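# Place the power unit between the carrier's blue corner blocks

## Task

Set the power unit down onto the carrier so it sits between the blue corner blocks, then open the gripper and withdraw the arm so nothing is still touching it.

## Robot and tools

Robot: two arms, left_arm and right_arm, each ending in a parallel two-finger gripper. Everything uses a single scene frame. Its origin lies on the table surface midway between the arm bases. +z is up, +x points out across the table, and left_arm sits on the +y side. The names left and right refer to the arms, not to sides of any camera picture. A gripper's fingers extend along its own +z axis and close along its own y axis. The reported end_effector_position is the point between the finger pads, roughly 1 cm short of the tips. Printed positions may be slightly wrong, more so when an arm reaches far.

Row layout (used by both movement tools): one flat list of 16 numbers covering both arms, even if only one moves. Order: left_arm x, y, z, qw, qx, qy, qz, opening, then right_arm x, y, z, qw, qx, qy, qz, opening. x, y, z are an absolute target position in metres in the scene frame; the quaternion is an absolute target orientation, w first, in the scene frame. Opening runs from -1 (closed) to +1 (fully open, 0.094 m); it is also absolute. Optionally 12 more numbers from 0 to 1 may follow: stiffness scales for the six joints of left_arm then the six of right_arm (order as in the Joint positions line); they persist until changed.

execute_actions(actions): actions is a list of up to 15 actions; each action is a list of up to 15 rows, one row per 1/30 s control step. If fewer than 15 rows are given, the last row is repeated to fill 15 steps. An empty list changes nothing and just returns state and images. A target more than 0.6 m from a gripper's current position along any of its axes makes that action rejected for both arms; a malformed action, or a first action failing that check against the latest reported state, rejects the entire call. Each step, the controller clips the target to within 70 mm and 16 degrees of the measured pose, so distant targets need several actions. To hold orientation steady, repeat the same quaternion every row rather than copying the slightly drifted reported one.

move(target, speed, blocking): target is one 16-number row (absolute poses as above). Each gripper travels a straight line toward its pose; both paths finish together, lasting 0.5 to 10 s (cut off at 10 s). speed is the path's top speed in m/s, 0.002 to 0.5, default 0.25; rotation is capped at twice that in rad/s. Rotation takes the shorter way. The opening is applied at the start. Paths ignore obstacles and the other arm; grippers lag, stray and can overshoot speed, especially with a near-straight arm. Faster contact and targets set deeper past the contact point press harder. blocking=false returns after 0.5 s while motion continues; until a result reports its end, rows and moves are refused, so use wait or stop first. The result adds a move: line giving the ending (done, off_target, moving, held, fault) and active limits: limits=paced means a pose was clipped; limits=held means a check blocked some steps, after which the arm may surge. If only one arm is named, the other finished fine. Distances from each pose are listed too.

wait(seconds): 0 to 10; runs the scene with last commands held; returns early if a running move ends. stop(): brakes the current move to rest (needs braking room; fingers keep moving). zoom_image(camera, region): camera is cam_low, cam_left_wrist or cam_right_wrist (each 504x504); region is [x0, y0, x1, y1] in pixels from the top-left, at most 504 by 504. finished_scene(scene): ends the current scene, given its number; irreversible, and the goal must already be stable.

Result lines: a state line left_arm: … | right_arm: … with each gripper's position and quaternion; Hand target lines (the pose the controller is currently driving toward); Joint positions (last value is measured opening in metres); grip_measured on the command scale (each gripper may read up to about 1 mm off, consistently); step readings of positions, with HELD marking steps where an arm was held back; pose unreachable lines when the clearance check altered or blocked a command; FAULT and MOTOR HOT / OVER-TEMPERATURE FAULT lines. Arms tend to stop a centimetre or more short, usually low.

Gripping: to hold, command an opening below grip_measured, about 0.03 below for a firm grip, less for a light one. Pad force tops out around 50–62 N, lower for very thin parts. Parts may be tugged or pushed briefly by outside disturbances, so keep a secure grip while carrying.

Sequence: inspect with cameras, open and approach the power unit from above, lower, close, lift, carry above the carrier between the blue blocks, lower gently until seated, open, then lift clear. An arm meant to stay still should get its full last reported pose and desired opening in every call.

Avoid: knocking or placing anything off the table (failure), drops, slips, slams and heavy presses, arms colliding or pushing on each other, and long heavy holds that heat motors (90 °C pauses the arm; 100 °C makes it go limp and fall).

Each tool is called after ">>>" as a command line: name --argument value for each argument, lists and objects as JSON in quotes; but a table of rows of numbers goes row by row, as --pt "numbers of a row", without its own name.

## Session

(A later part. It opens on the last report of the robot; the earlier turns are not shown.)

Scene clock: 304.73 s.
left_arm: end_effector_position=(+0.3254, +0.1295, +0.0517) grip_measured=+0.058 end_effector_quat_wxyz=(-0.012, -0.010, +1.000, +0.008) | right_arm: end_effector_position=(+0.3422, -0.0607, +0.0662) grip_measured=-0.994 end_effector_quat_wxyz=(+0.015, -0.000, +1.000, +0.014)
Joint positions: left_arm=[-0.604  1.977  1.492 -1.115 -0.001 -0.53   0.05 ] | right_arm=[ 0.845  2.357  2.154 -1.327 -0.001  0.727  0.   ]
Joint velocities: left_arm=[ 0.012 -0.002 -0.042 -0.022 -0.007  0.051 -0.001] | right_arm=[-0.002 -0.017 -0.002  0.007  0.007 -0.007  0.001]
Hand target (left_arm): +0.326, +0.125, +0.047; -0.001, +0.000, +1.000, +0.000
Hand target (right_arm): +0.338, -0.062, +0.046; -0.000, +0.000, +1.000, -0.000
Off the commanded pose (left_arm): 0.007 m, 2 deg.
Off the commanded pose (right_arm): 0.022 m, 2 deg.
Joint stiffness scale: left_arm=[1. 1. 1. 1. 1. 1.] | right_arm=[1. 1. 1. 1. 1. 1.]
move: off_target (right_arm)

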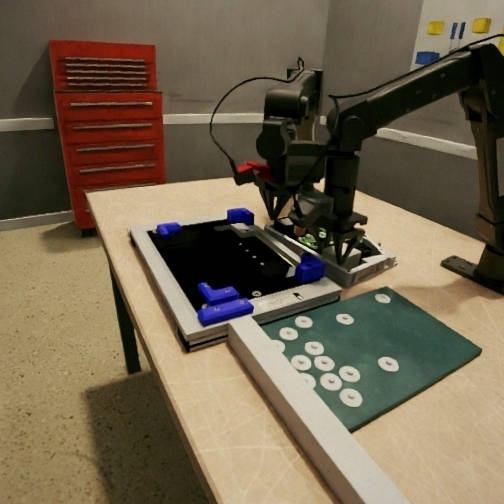

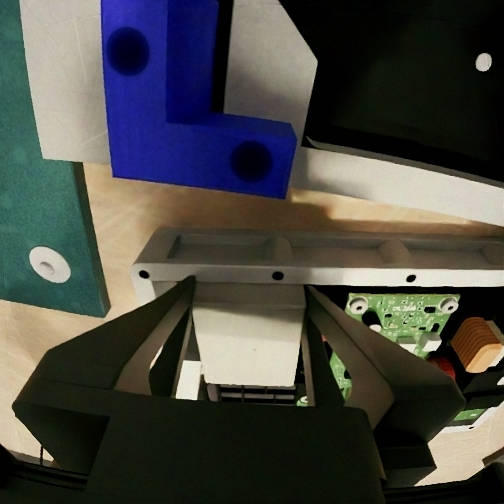

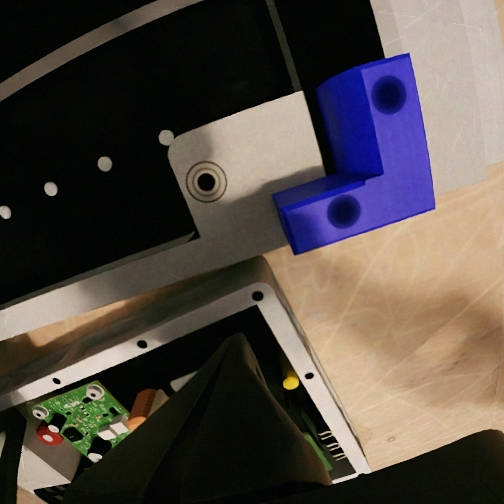

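>>> move --target '[0.326,0.125,0.047,0,0,1,0,-1,0.338,-0.069,0.075,0,0,1,0,-0.45]' --speed 0.04

>>> move --target '[0.326,0.125,0.047,0,0,1,0,-1,0.338,-0.069,0.04,0,0,1,0,-0.45]' --speed 0.04

>>> move --target '[0.326,0.125,0.047,0,0,1,0,-1,0.338,-0.07,0.045,0,0,1,0,-1]' --speed 0.04

Scene clock: 315.53 s.
left_arm: end_effector_position=(+0.3254, +0.1295, +0.0517) grip_measured=+0.058 end_effector_quat_wxyz=(-0.012, -0.010, +1.000, +0.008) | right_arm: end_effector_position=(+0.3358, -0.0665, +0.0748) grip_measured=-0.452 end_effector_quat_wxyz=(+0.002, -0.000, +1.000, +0.003)
Joint positions: left_arm=[-0.604  1.977  1.492 -1.115 -0.001 -0.53   0.05 ] | right_arm=[ 0.845  2.357  2.189 -1.395 -0.001  0.727  0.026]
Joint velocities: left_arm=[-0.002 -0.017  0.022 -0.007 -0.007 -0.007  0.001] | right_arm=[-0.002 -0.002  0.002 -0.066 -0.007  0.007 -0.001]
Hand target (left_arm): +0.326, +0.125, +0.047; -0.001, +0.000, +1.000, +0.000
Hand target (right_arm): +0.338, -0.069, +0.075; +0.000, +0.000, +1.000, +0.000
Off the commanded pose (left_arm): 0.007 m, 2 deg.
Off the commanded pose (right_arm): 0.003 m, 0 deg.
Joint stiffness scale: left_arm=[1. 1. 1. 1. 1. 1.] | right_arm=[1. 1. 1. 1. 1. 1.]
move: done

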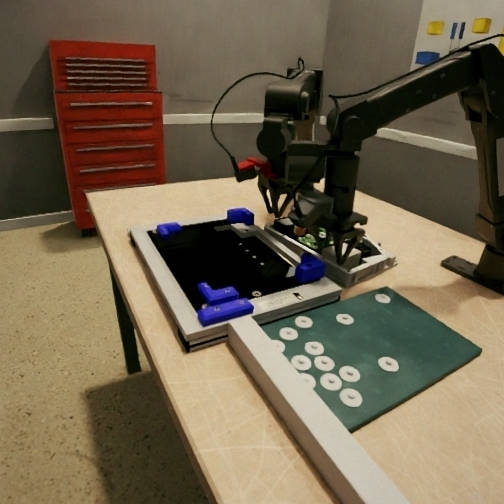

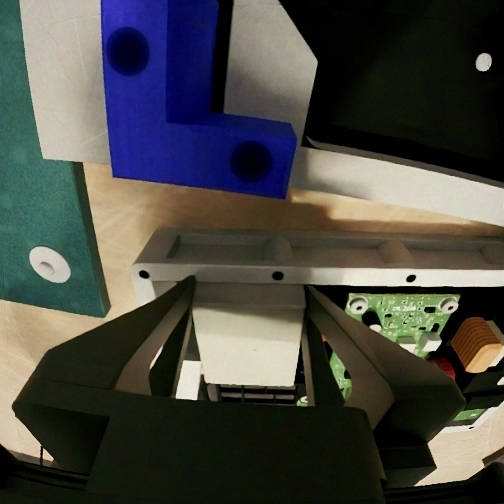

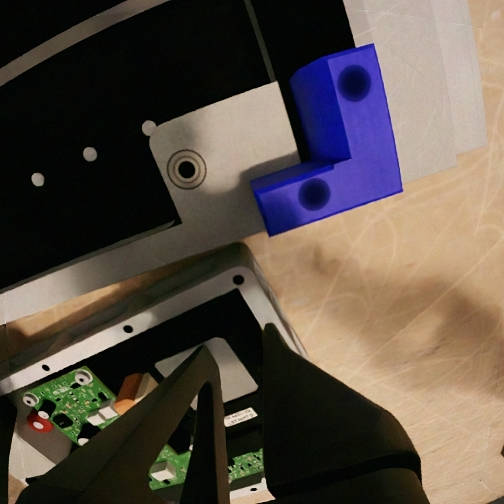

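Scene clock: 316.63 s.
left_arm: end_effector_position=(+0.3254, +0.1295, +0.0517) grip_measured=+0.058 end_effector_quat_wxyz=(-0.012, -0.010, +1.000, +0.008) | right_arm: end_effector_position=(+0.3359, -0.0663, +0.0649) grip_measured=-0.452 end_effector_quat_wxyz=(+0.010, -0.001, +1.000, +0.010)
Joint positions: left_arm=[-0.604  1.977  1.492 -1.115 -0.001 -0.53   0.05 ] | right_arm=[ 0.845  2.327  2.098 -1.313 -0.001  0.725  0.026]
Joint velocities: left_arm=[-0.012 -0.017 -0.017  0.051 -0.066 -0.007 -0.   ] | right_arm=[-0.002  0.002  0.007 -0.051 -0.081  0.051 -0.   ]
Hand target (left_arm): +0.326, +0.125, +0.047; -0.001, +0.000, +1.000, +0.000
Hand target (right_arm): +0.337, -0.070, +0.041; -0.000, +0.000, +1.000, -0.000
Off the commanded pose (left_arm): 0.007 m, 2 deg.
Off the commanded pose (right_arm): 0.025 m, 2 deg.
Joint stiffness scale: left_arm=[1. 1. 1. 1. 1. 1.] | right_arm=[1. 1. 1. 1. 1. 1.]
move: off_target (right_arm)

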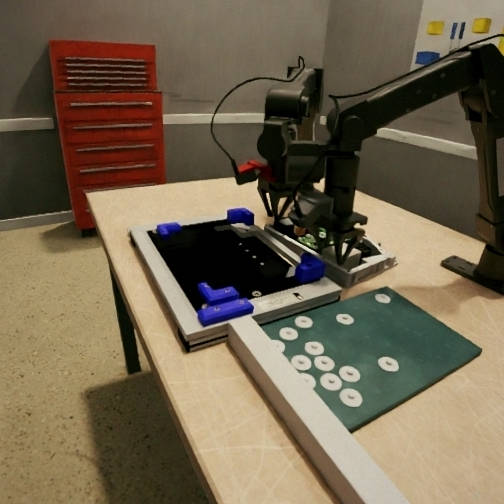

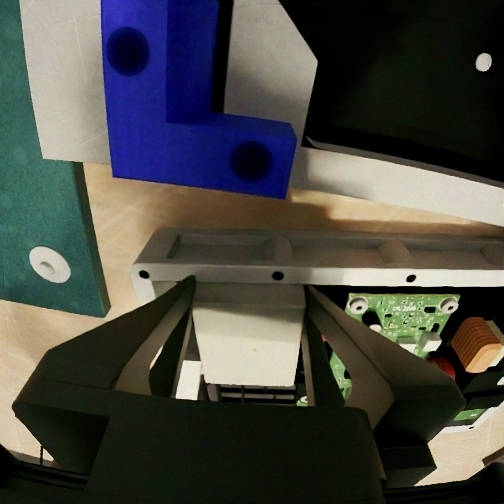

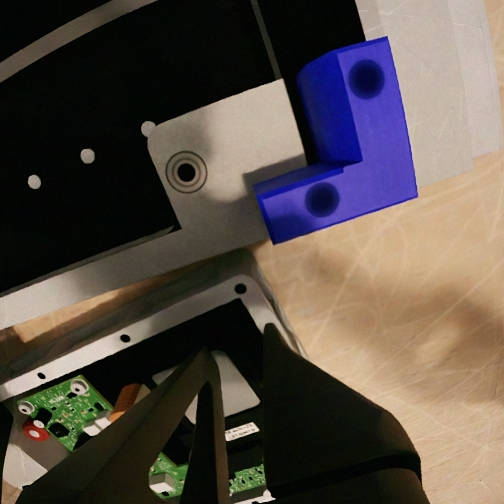

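Scene clock: 317.37 s.
left_arm: end_effector_position=(+0.3254, +0.1295, +0.0517) grip_measured=+0.058 end_effector_quat_wxyz=(-0.012, -0.010, +1.000, +0.008) | right_arm: end_effector_position=(+0.3367, -0.0639, +0.0660) grip_measured=-0.994 end_effector_quat_wxyz=(+0.012, -0.001, +1.000, +0.016)
Joint positions: left_arm=[-0.604  1.977  1.492 -1.115 -0.001 -0.53   0.05 ] | right_arm=[ 0.845  2.325  2.098 -1.305 -0.008  0.725  0.   ]
Joint velocities: left_arm=[ 0.007  0.002 -0.012  0.051  0.022 -0.051  0.001] | right_arm=[-0.012 -0.007 -0.002  0.007 -0.007 -0.037  0.001]
Hand target (left_arm): +0.326, +0.125, +0.047; -0.001, +0.000, +1.000, +0.000
Hand target (right_arm): +0.337, -0.070, +0.046; -0.000, +0.000, +1.000, +0.000
Off the commanded pose (left_arm): 0.007 m, 2 deg.
Off the commanded pose (right_arm): 0.022 m, 2 deg.
Joint stiffness scale: left_arm=[1. 1. 1. 1. 1. 1.] | right_arm=[1. 1. 1. 1. 1. 1.]
move: off_target (right_arm)

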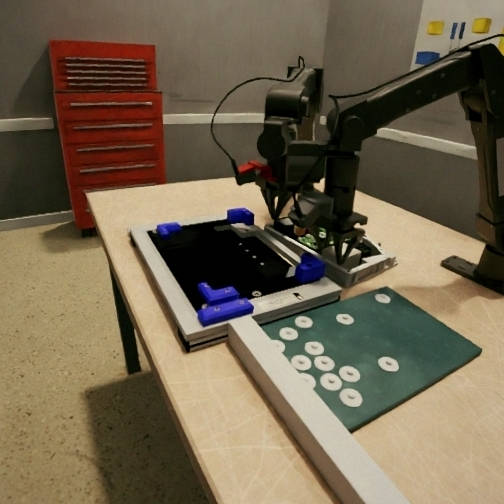

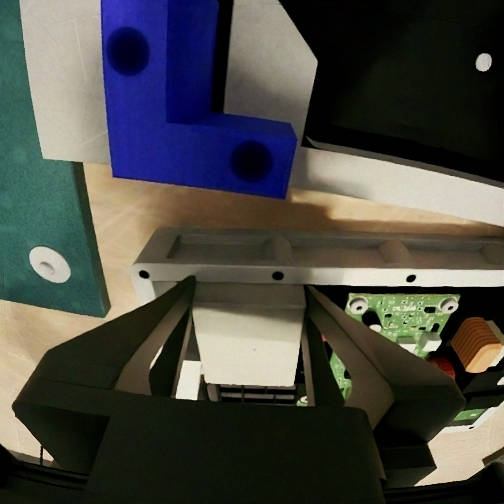

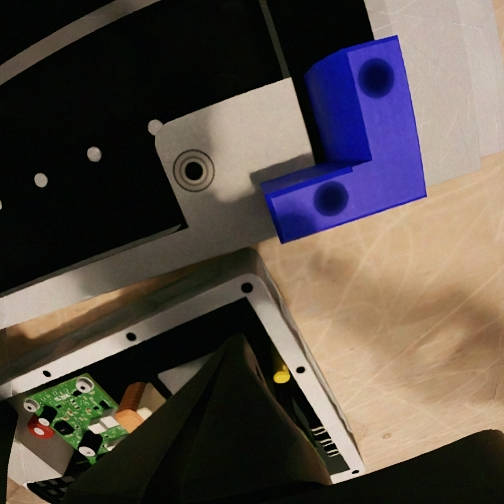

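>>> move --target '[0.326,0.125,0.047,0,0,1,0,-1,0.31,-0.09,0.075,0,0,1,0,-1]' --speed 0.04

>>> move --target '[0.326,0.125,0.047,0,0,1,0,-1,0.31,-0.09,0.025,0,0,1,0,-1]' --speed 0.04

>>> move --target '[0.326,0.11,0.047,0,0,1,0,-1,0.31,-0.05,0.025,0,0,1,0,-1]' --speed 0.03

>>> move --target '[0.326,0.11,0.12,0,0,1,0,-1,0.31,-0.05,0.085,0,0,1,0,-1]' --speed 0.03

Scene clock: 331.00 s.
left_arm: end_effector_position=(+0.3254, +0.1295, +0.0517) grip_measured=+0.058 end_effector_quat_wxyz=(-0.012, -0.010, +1.000, +0.008) | right_arm: end_effector_position=(+0.3097, -0.0878, +0.0715) grip_measured=-0.994 end_effector_quat_wxyz=(-0.006, -0.001, +1.000, +0.000)
Joint positions: left_arm=[-0.604  1.977  1.492 -1.115 -0.001 -0.53   0.05 ] | right_arm=[ 0.845  2.207  1.923 -1.296 -0.009  0.725  0.   ]
Joint velocities: left_arm=[ 0.002 -0.007 -0.007 -0.037 -0.007 -0.022 -0.   ] | right_arm=[ 0.012  0.007 -0.022  0.022  0.037 -0.007  0.   ]
Hand target (left_arm): +0.326, +0.125, +0.047; -0.001, +0.000, +1.000, +0.000
Hand target (right_arm): +0.309, -0.090, +0.075; -0.000, +0.000, +1.000, -0.000
Off the commanded pose (left_arm): 0.007 m, 2 deg.
Off the commanded pose (right_arm): 0.004 m, 1 deg.
Joint stiffness scale: left_arm=[1. 1. 1. 1. 1. 1.] | right_arm=[1. 1. 1. 1. 1. 1.]
move: done

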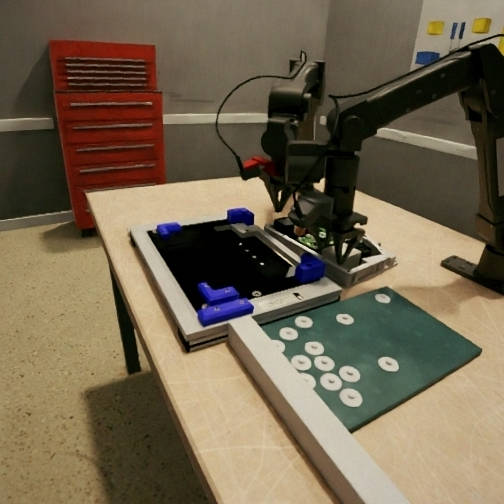

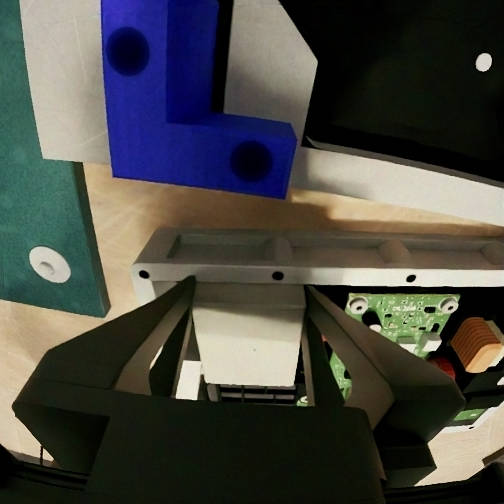

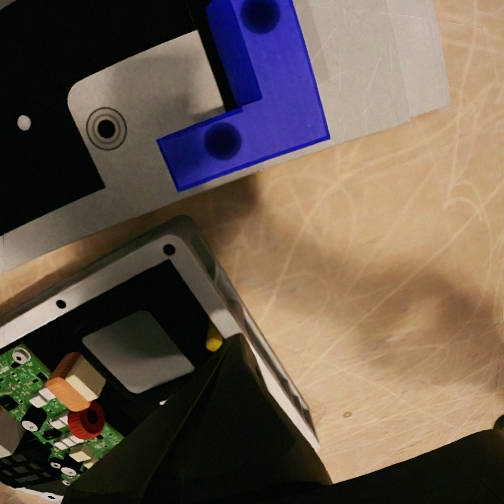

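Scene clock: 332.43 s.
left_arm: end_effector_position=(+0.3254, +0.1295, +0.0517) grip_measured=+0.058 end_effector_quat_wxyz=(-0.012, -0.010, +1.000, +0.008) | right_arm: end_effector_position=(+0.3072, -0.0911, +0.0325) grip_measured=-0.994 end_effector_quat_wxyz=(-0.004, -0.001, +1.000, -0.001)
Joint positions: left_arm=[-0.604  1.977  1.492 -1.115 -0.001 -0.53   0.05 ] | right_arm=[ 0.845  2.207  1.768 -1.137 -0.004  0.725  0.   ]
Joint velocities: left_arm=[ 0.002  0.002  0.017 -0.066 -0.037 -0.022  0.001] | right_arm=[-0.002  0.002 -0.017  0.007 -0.081 -0.081 -0.   ]
Hand target (left_arm): +0.326, +0.125, +0.047; -0.001, +0.000, +1.000, +0.000
Hand target (right_arm): +0.310, -0.090, +0.025; -0.000, -0.000, +1.000, +0.000
Off the commanded pose (left_arm): 0.007 m, 2 deg.
Off the commanded pose (right_arm): 0.008 m, 0 deg.
Joint stiffness scale: left_arm=[1. 1. 1. 1. 1. 1.] | right_arm=[1. 1. 1. 1. 1. 1.]
move: done

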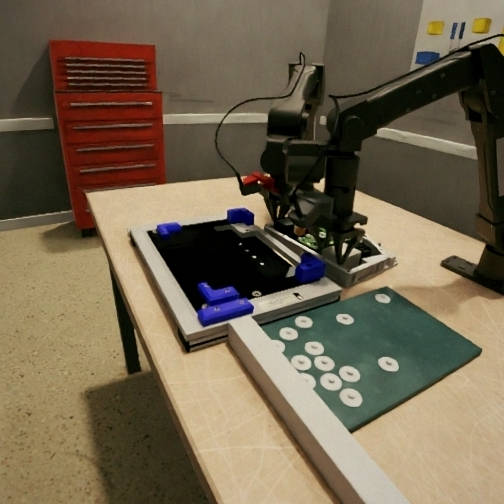

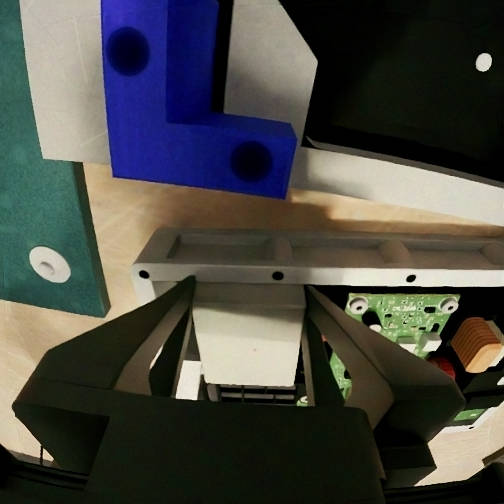

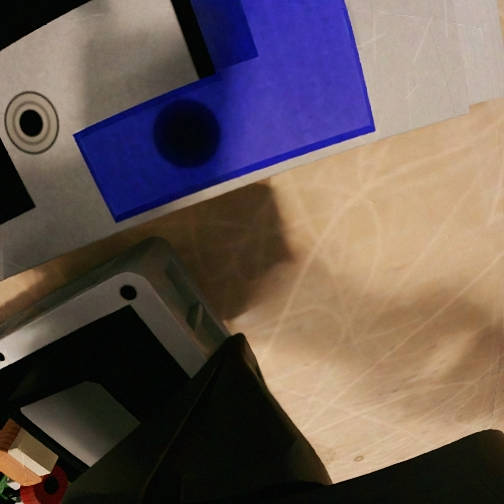

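Scene clock: 334.07 s.
left_arm: end_effector_position=(+0.3250, +0.1292, +0.0517) grip_measured=+0.058 end_effector_quat_wxyz=(-0.011, -0.011, +1.000, +0.010) | right_arm: end_effector_position=(+0.3078, -0.0905, +0.0336) grip_measured=-0.995 end_effector_quat_wxyz=(-0.013, +0.008, +0.998, -0.054)
Joint positions: left_arm=[-0.608  1.977  1.492 -1.115 -0.006 -0.537  0.05 ] | right_arm=[ 0.872  2.303  1.927 -1.288  0.06   0.773  0.   ]
Joint velocities: left_arm=[ 0.002  0.002 -0.002  0.037  0.022 -0.051  0.001] | right_arm=[-0.002  0.002  0.007 -0.037  0.022  0.022  0.   ]
Hand target (left_arm): +0.326, +0.110, +0.048; -0.001, +0.000, +1.000, -0.001
Hand target (right_arm): +0.308, -0.052, +0.028; -0.002, -0.002, +1.000, -0.001
Off the commanded pose (left_arm): 0.020 m, 2 deg.
Off the commanded pose (right_arm): 0.041 m, 6 deg.
Joint stiffness scale: left_arm=[1. 1. 1. 1. 1. 1.] | right_arm=[1. 1. 1. 1. 1. 1.]
move: off_target (left_arm, right_arm)

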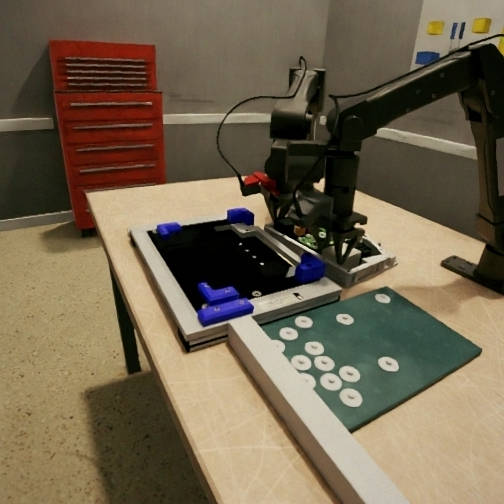

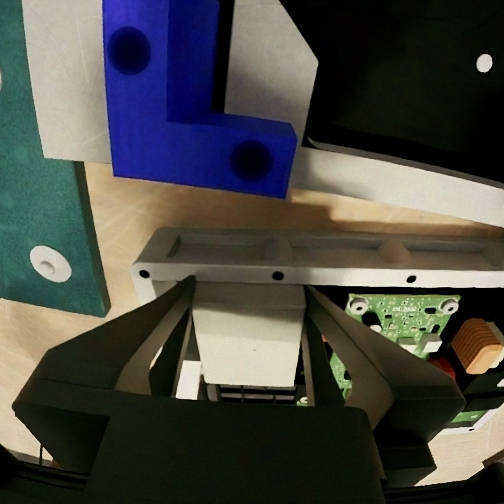

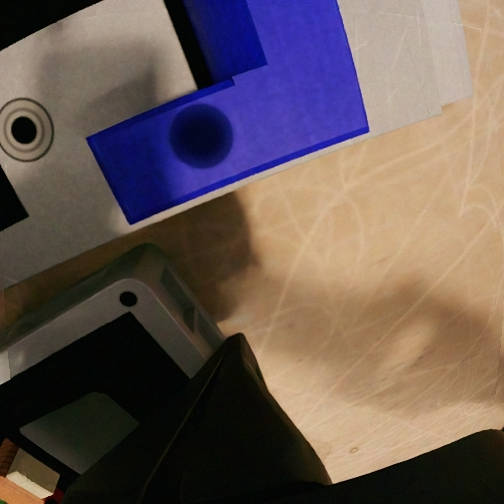

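Scene clock: 337.00 s.
left_arm: end_effector_position=(+0.3210, +0.1265, +0.0907) grip_measured=+0.058 end_effector_quat_wxyz=(-0.021, -0.007, +0.999, +0.034) | right_arm: end_effector_position=(+0.3106, -0.0574, +0.0930) grip_measured=-0.995 end_effector_quat_wxyz=(+0.004, +0.000, +1.000, -0.002)
Joint positions: left_arm=[-0.635  1.985  1.657 -1.315 -0.037 -0.557  0.05 ] | right_arm=[ 0.901  2.303  2.169 -1.433  0.008  0.784  0.   ]
Joint velocities: left_arm=[ 0.007  0.002  0.007  0.022  0.022 -0.037  0.   ] | right_arm=[ 0.007  0.002  0.002  0.066 -0.022 -0.007  0.   ]
Hand target (left_arm): +0.324, +0.112, +0.120; +0.001, +0.001, +1.000, -0.001
Hand target (right_arm): +0.311, -0.050, +0.085; +0.000, -0.001, +1.000, +0.000
Off the commanded pose (left_arm): 0.034 m, 5 deg.
Off the commanded pose (right_arm): 0.011 m, 1 deg.
Joint stiffness scale: left_arm=[1. 1. 1. 1. 1. 1.] | right_arm=[1. 1. 1. 1. 1. 1.]
move: off_target (left_arm, right_arm)

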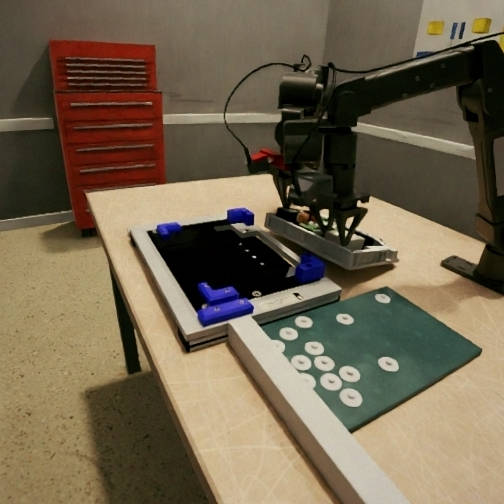

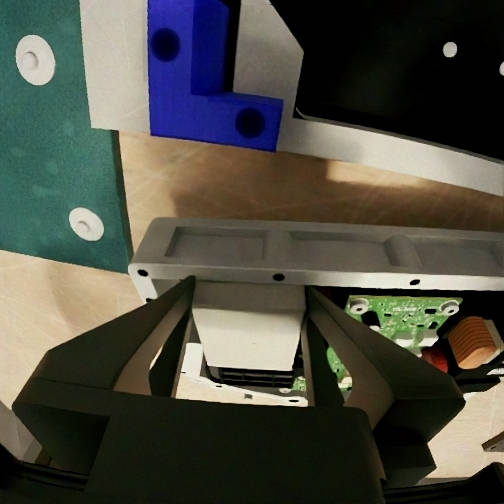

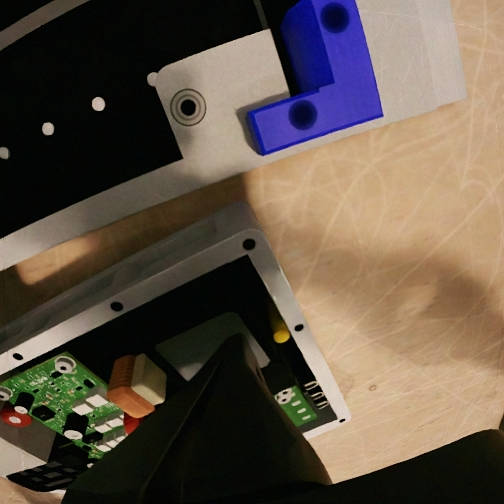

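>>> move --target '[0.326,0.125,0.047,0,0,1,0,-1,0.315,-0.08,0.08,0,0,1,0,-0.45]' --speed 0.04

>>> move --target '[0.326,0.125,0.047,0,0,1,0,-1,0.315,-0.08,0.02,0,0,1,0,-0.45]' --speed 0.03

>>> move --target '[0.326,0.125,0.047,0,0,1,0,-1,0.315,-0.08,0.025,0,0,1,0,-1]' --speed 0.03

Scene clock: 359.30 s.
left_arm: end_effector_position=(+0.3242, +0.1228, +0.0519) grip_measured=+0.057 end_effector_quat_wxyz=(-0.011, -0.005, +1.000, +0.001) | right_arm: end_effector_position=(+0.3130, -0.0776, +0.0756) grip_measured=-0.452 end_effector_quat_wxyz=(-0.003, -0.001, +1.000, -0.007)
Joint positions: left_arm=[-0.617  1.978  1.494 -1.107  0.008 -0.534  0.05 ] | right_arm=[ 0.863  2.256  2.019 -1.348  0.006  0.744  0.026]
Joint velocities: left_arm=[ 0.032 -0.022 -0.007 -0.007 -0.066  0.022 -0.   ] | right_arm=[ 0.002 -0.007 -0.007  0.007 -0.066  0.022 -0.001]
Hand target (left_arm): +0.327, +0.125, +0.047; -0.001, +0.000, +1.000, +0.000
Hand target (right_arm): +0.315, -0.080, +0.080; +0.000, -0.000, +1.000, -0.000
Off the commanded pose (left_arm): 0.006 m, 1 deg.
Off the commanded pose (right_arm): 0.005 m, 1 deg.
Joint stiffness scale: left_arm=[1. 1. 1. 1. 1. 1.] | right_arm=[1. 1. 1. 1. 1. 1.]
move: done

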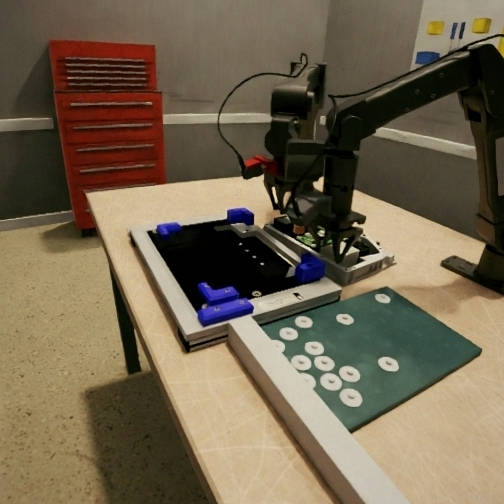

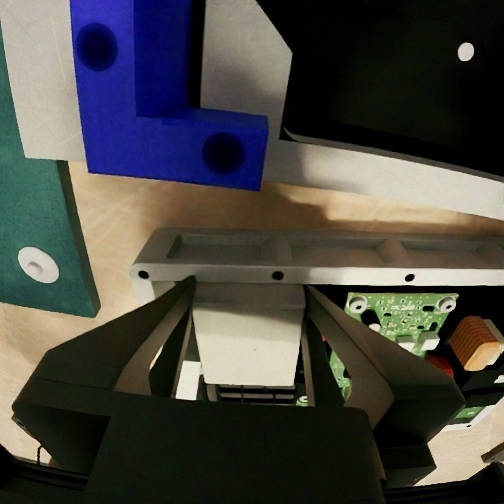

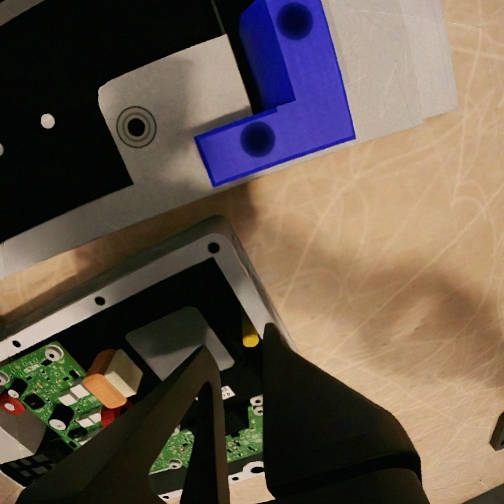

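Scene clock: 361.40 s.
left_arm: end_effector_position=(+0.3243, +0.1229, +0.0519) grip_measured=+0.057 end_effector_quat_wxyz=(-0.011, -0.006, +1.000, +0.002) | right_arm: end_effector_position=(+0.3127, -0.0780, +0.0631) grip_measured=-0.452 end_effector_quat_wxyz=(+0.018, -0.002, +1.000, +0.017)
Joint positions: left_arm=[-0.617  1.978  1.494 -1.107  0.008 -0.535  0.05 ] | right_arm=[ 0.86   2.185  1.854 -1.19  -0.001  0.74   0.026]
Joint velocities: left_arm=[ 0.012 -0.012 -0.007 -0.066 -0.022  0.037 -0.   ] | right_arm=[-0.002  0.012 -0.007  0.022 -0.081  0.037  0.   ]
Hand target (left_arm): +0.326, +0.125, +0.047; -0.001, -0.000, +1.000, +0.001
Hand target (right_arm): +0.312, -0.082, +0.022; -0.001, +0.000, +1.000, -0.001
Off the commanded pose (left_arm): 0.006 m, 1 deg.
Off the commanded pose (right_arm): 0.043 m, 3 deg.
Joint stiffness scale: left_arm=[1. 1. 1. 1. 1. 1.] | right_arm=[1. 1. 1. 1. 1. 1.]
move: off_target (right_arm)

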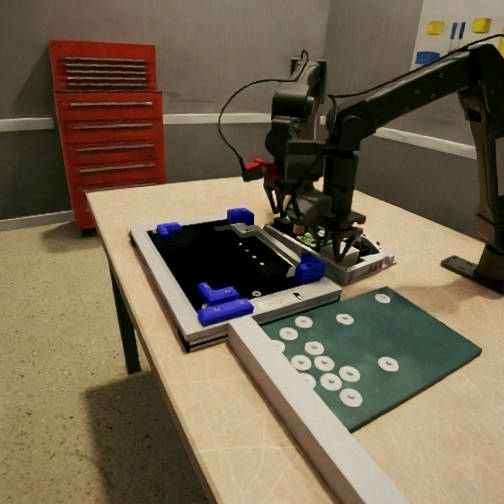

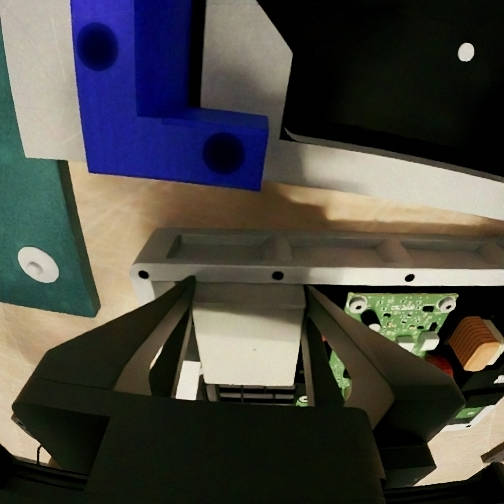

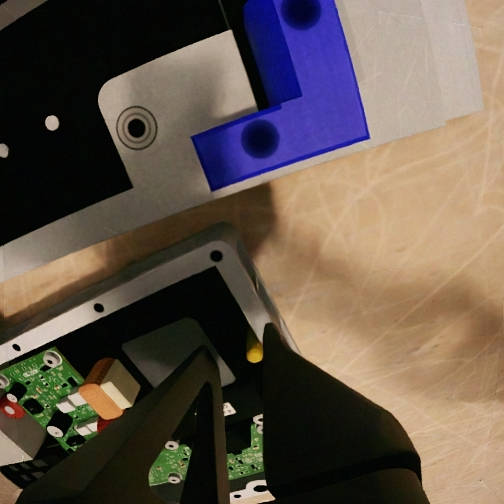

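Scene clock: 362.90 s.
left_arm: end_effector_position=(+0.3243, +0.1229, +0.0519) grip_measured=+0.057 end_effector_quat_wxyz=(-0.011, -0.006, +1.000, +0.002) | right_arm: end_effector_position=(+0.3140, -0.0747, +0.0647) grip_measured=-0.994 end_effector_quat_wxyz=(+0.020, -0.002, +0.999, +0.025)
Joint positions: left_arm=[-0.617  1.978  1.494 -1.107  0.008 -0.535  0.05 ] | right_arm=[ 0.86   2.183  1.855 -1.179 -0.009  0.739  0.   ]
Joint velocities: left_arm=[-0.002 -0.012 -0.007  0.051  0.037 -0.022 -0.001] | right_arm=[ 0.017 -0.012  0.002 -0.007 -0.066  0.051  0.001]
Hand target (left_arm): +0.326, +0.125, +0.047; -0.001, +0.000, +1.000, +0.001
Hand target (right_arm): +0.313, -0.082, +0.027; -0.000, -0.000, +1.000, +0.000
Off the commanded pose (left_arm): 0.006 m, 1 deg.
Off the commanded pose (right_arm): 0.040 m, 4 deg.
Joint stiffness scale: left_arm=[1. 1. 1. 1. 1. 1.] | right_arm=[1. 1. 1. 1. 1. 1.]
move: off_target (right_arm)

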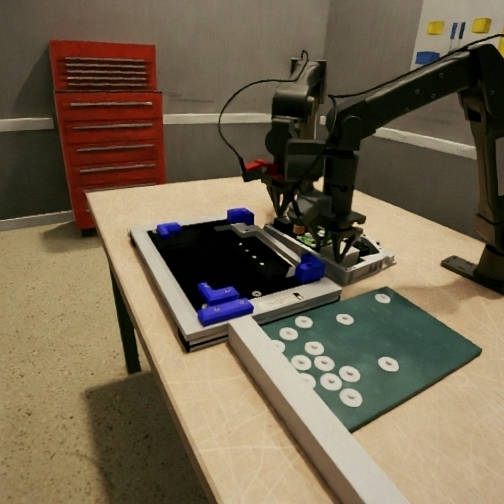

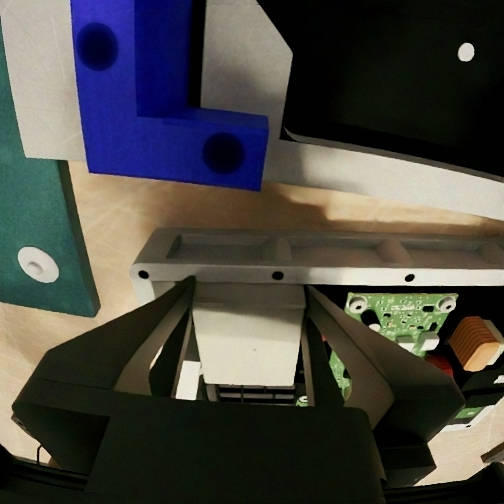

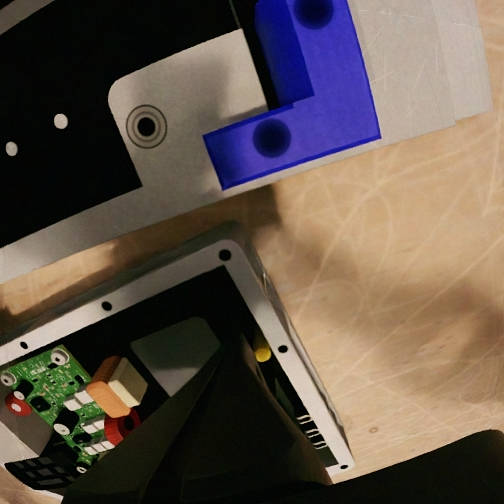

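>>> move --target '[0.326,0.123,0.047,0,0,1,0,-1,0.335,-0.07,0.09,0,0,0.976,0.216,0.4]' --speed 0.05

>>> move --target '[0.326,0.123,0.047,0,0,1,0,-1,0.335,-0.032,0.085,0,0,0.976,0.216,0.4]' --speed 0.04

Scene clock: 384.57 s.
left_arm: end_effector_position=(+0.3243, +0.1229, +0.0519) grip_measured=+0.056 end_effector_quat_wxyz=(-0.011, -0.006, +1.000, +0.002) | right_arm: end_effector_position=(+0.3349, -0.0678, +0.0854) grip_measured=+0.398 end_effector_quat_wxyz=(-0.001, +0.000, +0.978, +0.208)
Joint positions: left_arm=[-0.617  1.978  1.494 -1.107  0.008 -0.535  0.05 ] | right_arm=[ 0.712  2.074  1.701 -0.954 -0.345  0.638  0.066]
Joint velocities: left_arm=[-0.002 -0.002 -0.002 -0.037 -0.022 -0.037 -0.   ] | right_arm=[ 0.007 -0.007  0.007  0.022 -0.022  0.022 -0.002]
Hand target (left_arm): +0.326, +0.123, +0.047; -0.001, +0.000, +1.000, +0.000
Hand target (right_arm): +0.335, -0.070, +0.090; +0.001, -0.001, +0.976, +0.216
Off the commanded pose (left_arm): 0.005 m, 1 deg.
Off the commanded pose (right_arm): 0.005 m, 1 deg.
Joint stiffness scale: left_arm=[1. 1. 1. 1. 1. 1.] | right_arm=[1. 1. 1. 1. 1. 1.]
move: done

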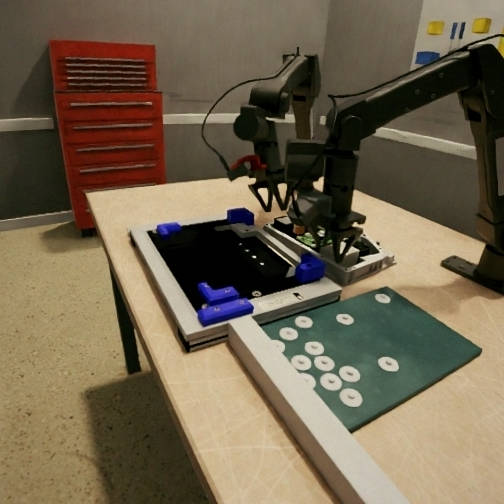

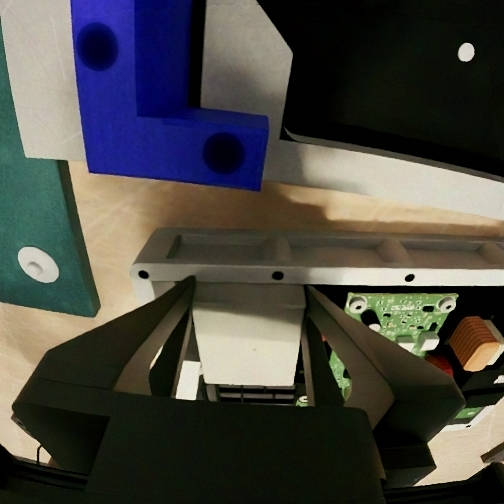

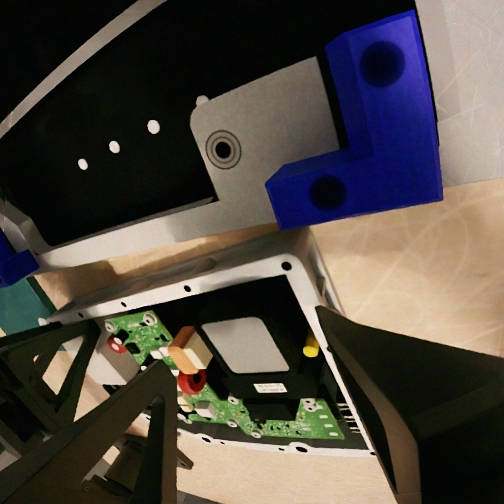

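Scene clock: 385.77 s.
left_arm: end_effector_position=(+0.3243, +0.1229, +0.0519) grip_measured=+0.056 end_effector_quat_wxyz=(-0.011, -0.006, +1.000, +0.002) | right_arm: end_effector_position=(+0.3346, -0.0367, +0.0876) grip_measured=+0.398 end_effector_quat_wxyz=(-0.000, +0.001, +0.976, +0.218)
Joint positions: left_arm=[-0.617  1.978  1.494 -1.107  0.008 -0.536  0.05 ] | right_arm=[ 0.767  2.129  1.786 -0.951 -0.345  0.699  0.066]
Joint velocities: left_arm=[-0.012  0.002 -0.007  0.051  0.037  0.022 -0.001] | right_arm=[ 0.002 -0.037  0.007 -0.037 -0.022 -0.051 -0.001]
Hand target (left_arm): +0.326, +0.123, +0.047; -0.001, -0.000, +1.000, +0.000
Hand target (right_arm): +0.335, -0.032, +0.085; -0.000, -0.000, +0.976, +0.216
Off the commanded pose (left_arm): 0.005 m, 1 deg.
Off the commanded pose (right_arm): 0.005 m, 0 deg.
Joint stiffness scale: left_arm=[1. 1. 1. 1. 1. 1.] | right_arm=[1. 1. 1. 1. 1. 1.]
move: done

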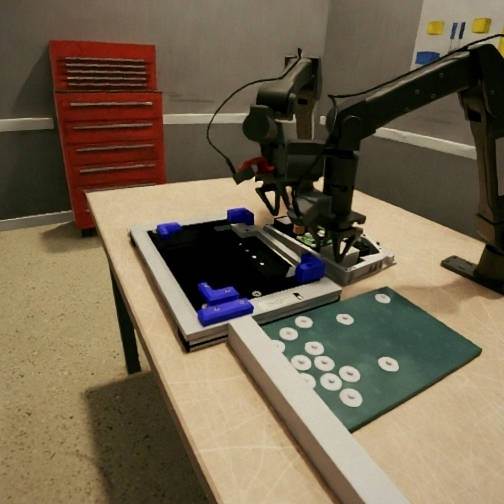

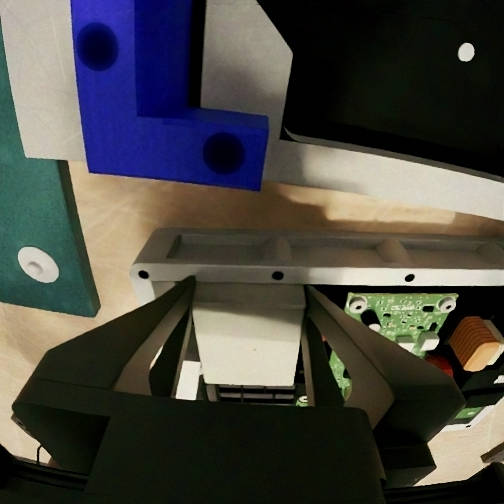

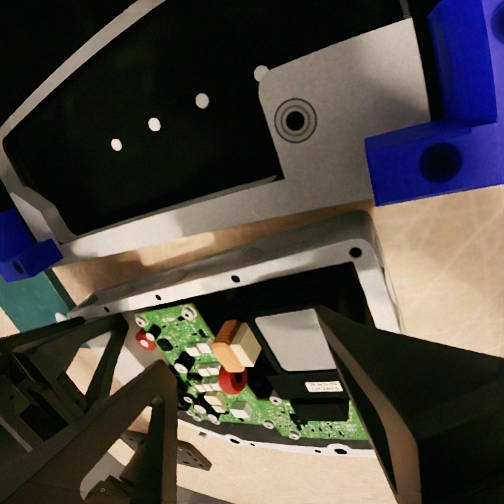

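>>> move --target '[0.326,0.123,0.047,0,0,1,0,-1,0.335,-0.025,0.08,0,0,0.976,0.216,1]' --speed 0.04

>>> move --target '[0.326,0.123,0.047,0,0,1,0,-1,0.335,-0.025,0.05,0,0,0.976,0.216,1]' --speed 0.03

>>> move --target '[0.326,0.123,0.047,0,0,1,0,-1,0.335,-0.025,0.054,0,0,0.976,0.216,-1]' --speed 0.03

Scene clock: 398.27 s.
left_arm: end_effector_position=(+0.3243, +0.1229, +0.0519) grip_measured=+0.056 end_effector_quat_wxyz=(-0.011, -0.006, +1.000, +0.002) | right_arm: end_effector_position=(+0.3332, -0.0307, +0.0806) grip_measured=+1.000 end_effector_quat_wxyz=(-0.004, +0.002, +0.976, +0.216)
Joint positions: left_arm=[-0.617  1.978  1.494 -1.107  0.008 -0.536  0.05 ] | right_arm=[ 0.779  2.15   1.792 -0.939 -0.344  0.714  0.094]
Joint velocities: left_arm=[-0.007  0.002 -0.022  0.051 -0.051  0.037 -0.   ] | right_arm=[ 0.002 -0.002 -0.012 -0.007  0.095  0.022  0.   ]
Hand target (left_arm): +0.326, +0.123, +0.047; -0.001, -0.000, +1.000, +0.000
Hand target (right_arm): +0.335, -0.025, +0.080; +0.000, +0.000, +0.976, +0.216
Off the commanded pose (left_arm): 0.005 m, 1 deg.
Off the commanded pose (right_arm): 0.006 m, 1 deg.
Joint stiffness scale: left_arm=[1. 1. 1. 1. 1. 1.] | right_arm=[1. 1. 1. 1. 1. 1.]
move: done

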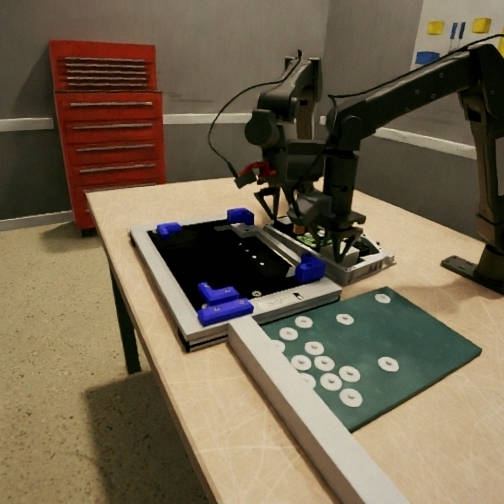

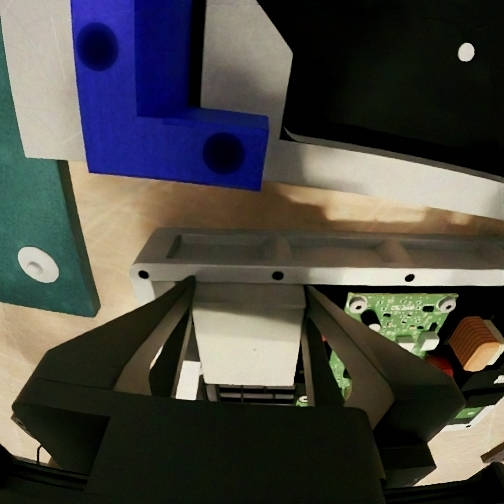

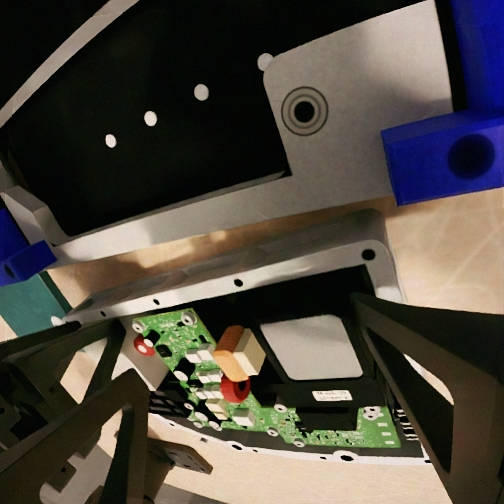

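Scene clock: 399.57 s.
left_arm: end_effector_position=(+0.3243, +0.1229, +0.0519) grip_measured=+0.056 end_effector_quat_wxyz=(-0.011, -0.006, +1.000, +0.002) | right_arm: end_effector_position=(+0.3350, -0.0302, +0.0624) grip_measured=+1.000 end_effector_quat_wxyz=(-0.000, +0.004, +0.976, +0.217)
Joint positions: left_arm=[-0.617  1.978  1.494 -1.107  0.008 -0.536  0.05 ] | right_arm=[ 0.779  2.161  1.736 -0.865 -0.339  0.718  0.094]
Joint velocities: left_arm=[-0.002 -0.002  0.012  0.037  0.037 -0.037  0.   ] | right_arm=[-0.002 -0.007  0.007 -0.022  0.022  0.037  0.   ]
Hand target (left_arm): +0.326, +0.123, +0.047; -0.001, -0.000, +1.000, +0.000
Hand target (right_arm): +0.335, -0.025, +0.050; -0.000, -0.000, +0.976, +0.216
Off the commanded pose (left_arm): 0.005 m, 1 deg.
Off the commanded pose (right_arm): 0.013 m, 0 deg.
Joint stiffness scale: left_arm=[1. 1. 1. 1. 1. 1.] | right_arm=[1. 1. 1. 1. 1. 1.]
move: off_target (right_arm)

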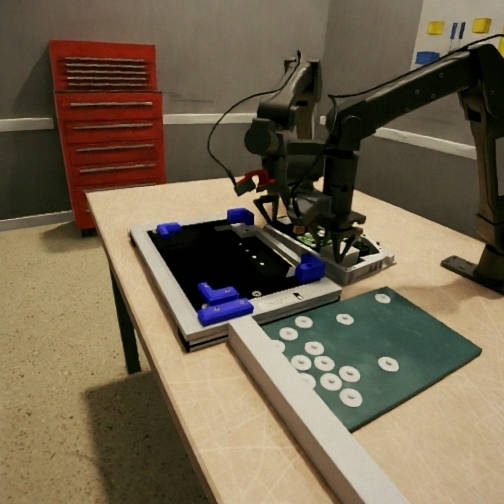

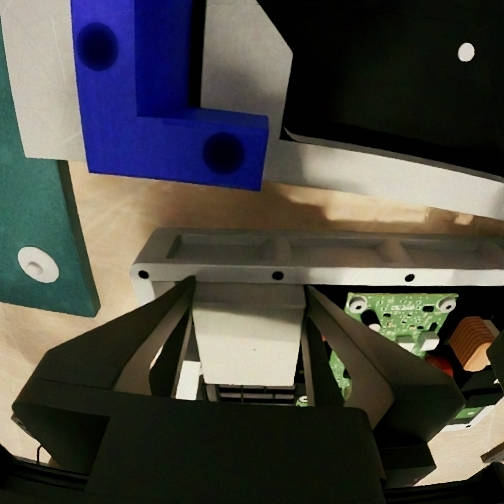

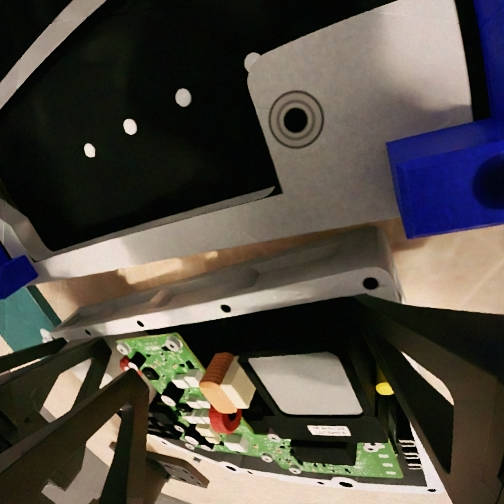

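Scene clock: 400.27 s.
left_arm: end_effector_position=(+0.3234, +0.1245, +0.0520) grip_measured=+0.056 end_effector_quat_wxyz=(-0.013, -0.008, +1.000, +0.005) | right_arm: end_effector_position=(+0.3355, -0.0471, +0.0546) grip_measured=-0.019 end_effector_quat_wxyz=(-0.003, +0.016, +0.983, +0.185)
Joint positions: left_arm=[-0.616  1.978  1.494 -1.114  0.005 -0.54   0.05 ] | right_arm=[ 0.767  2.163  1.73  -0.905 -0.293  0.717  0.046]
Joint velocities: left_arm=[-0.002 -0.007 -0.007  0.051  0.007 -0.022 -0.002] | right_arm=[ 0.007 -0.012 -0.002  0.095  0.022  0.037  0.001]
Hand target (left_arm): +0.326, +0.123, +0.047; -0.001, +0.000, +1.000, +0.000
Hand target (right_arm): +0.334, -0.026, +0.055; -0.001, -0.001, +0.977, +0.215
Off the commanded pose (left_arm): 0.006 m, 2 deg.
Off the commanded pose (right_arm): 0.022 m, 4 deg.
Joint stiffness scale: left_arm=[1. 1. 1. 1. 1. 1.] | right_arm=[1. 1. 1. 1. 1. 1.]
move: off_target (right_arm)

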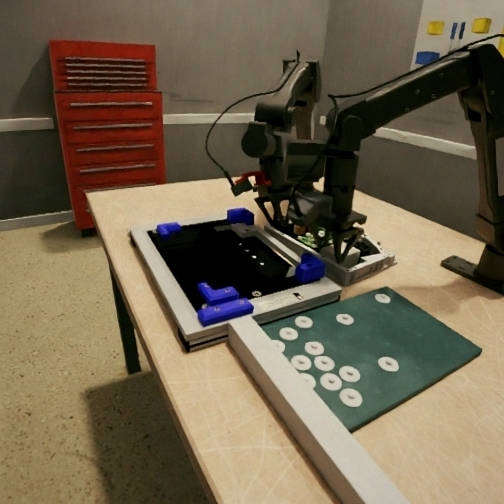

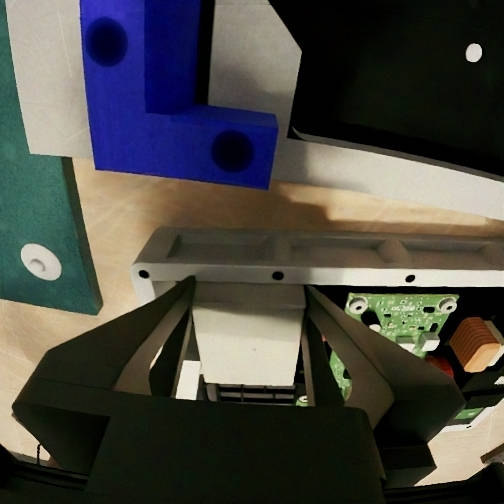

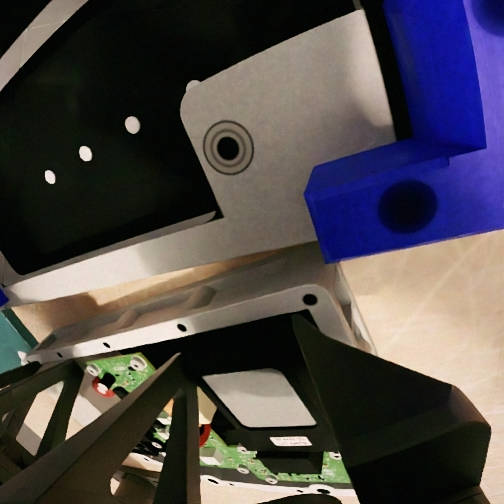

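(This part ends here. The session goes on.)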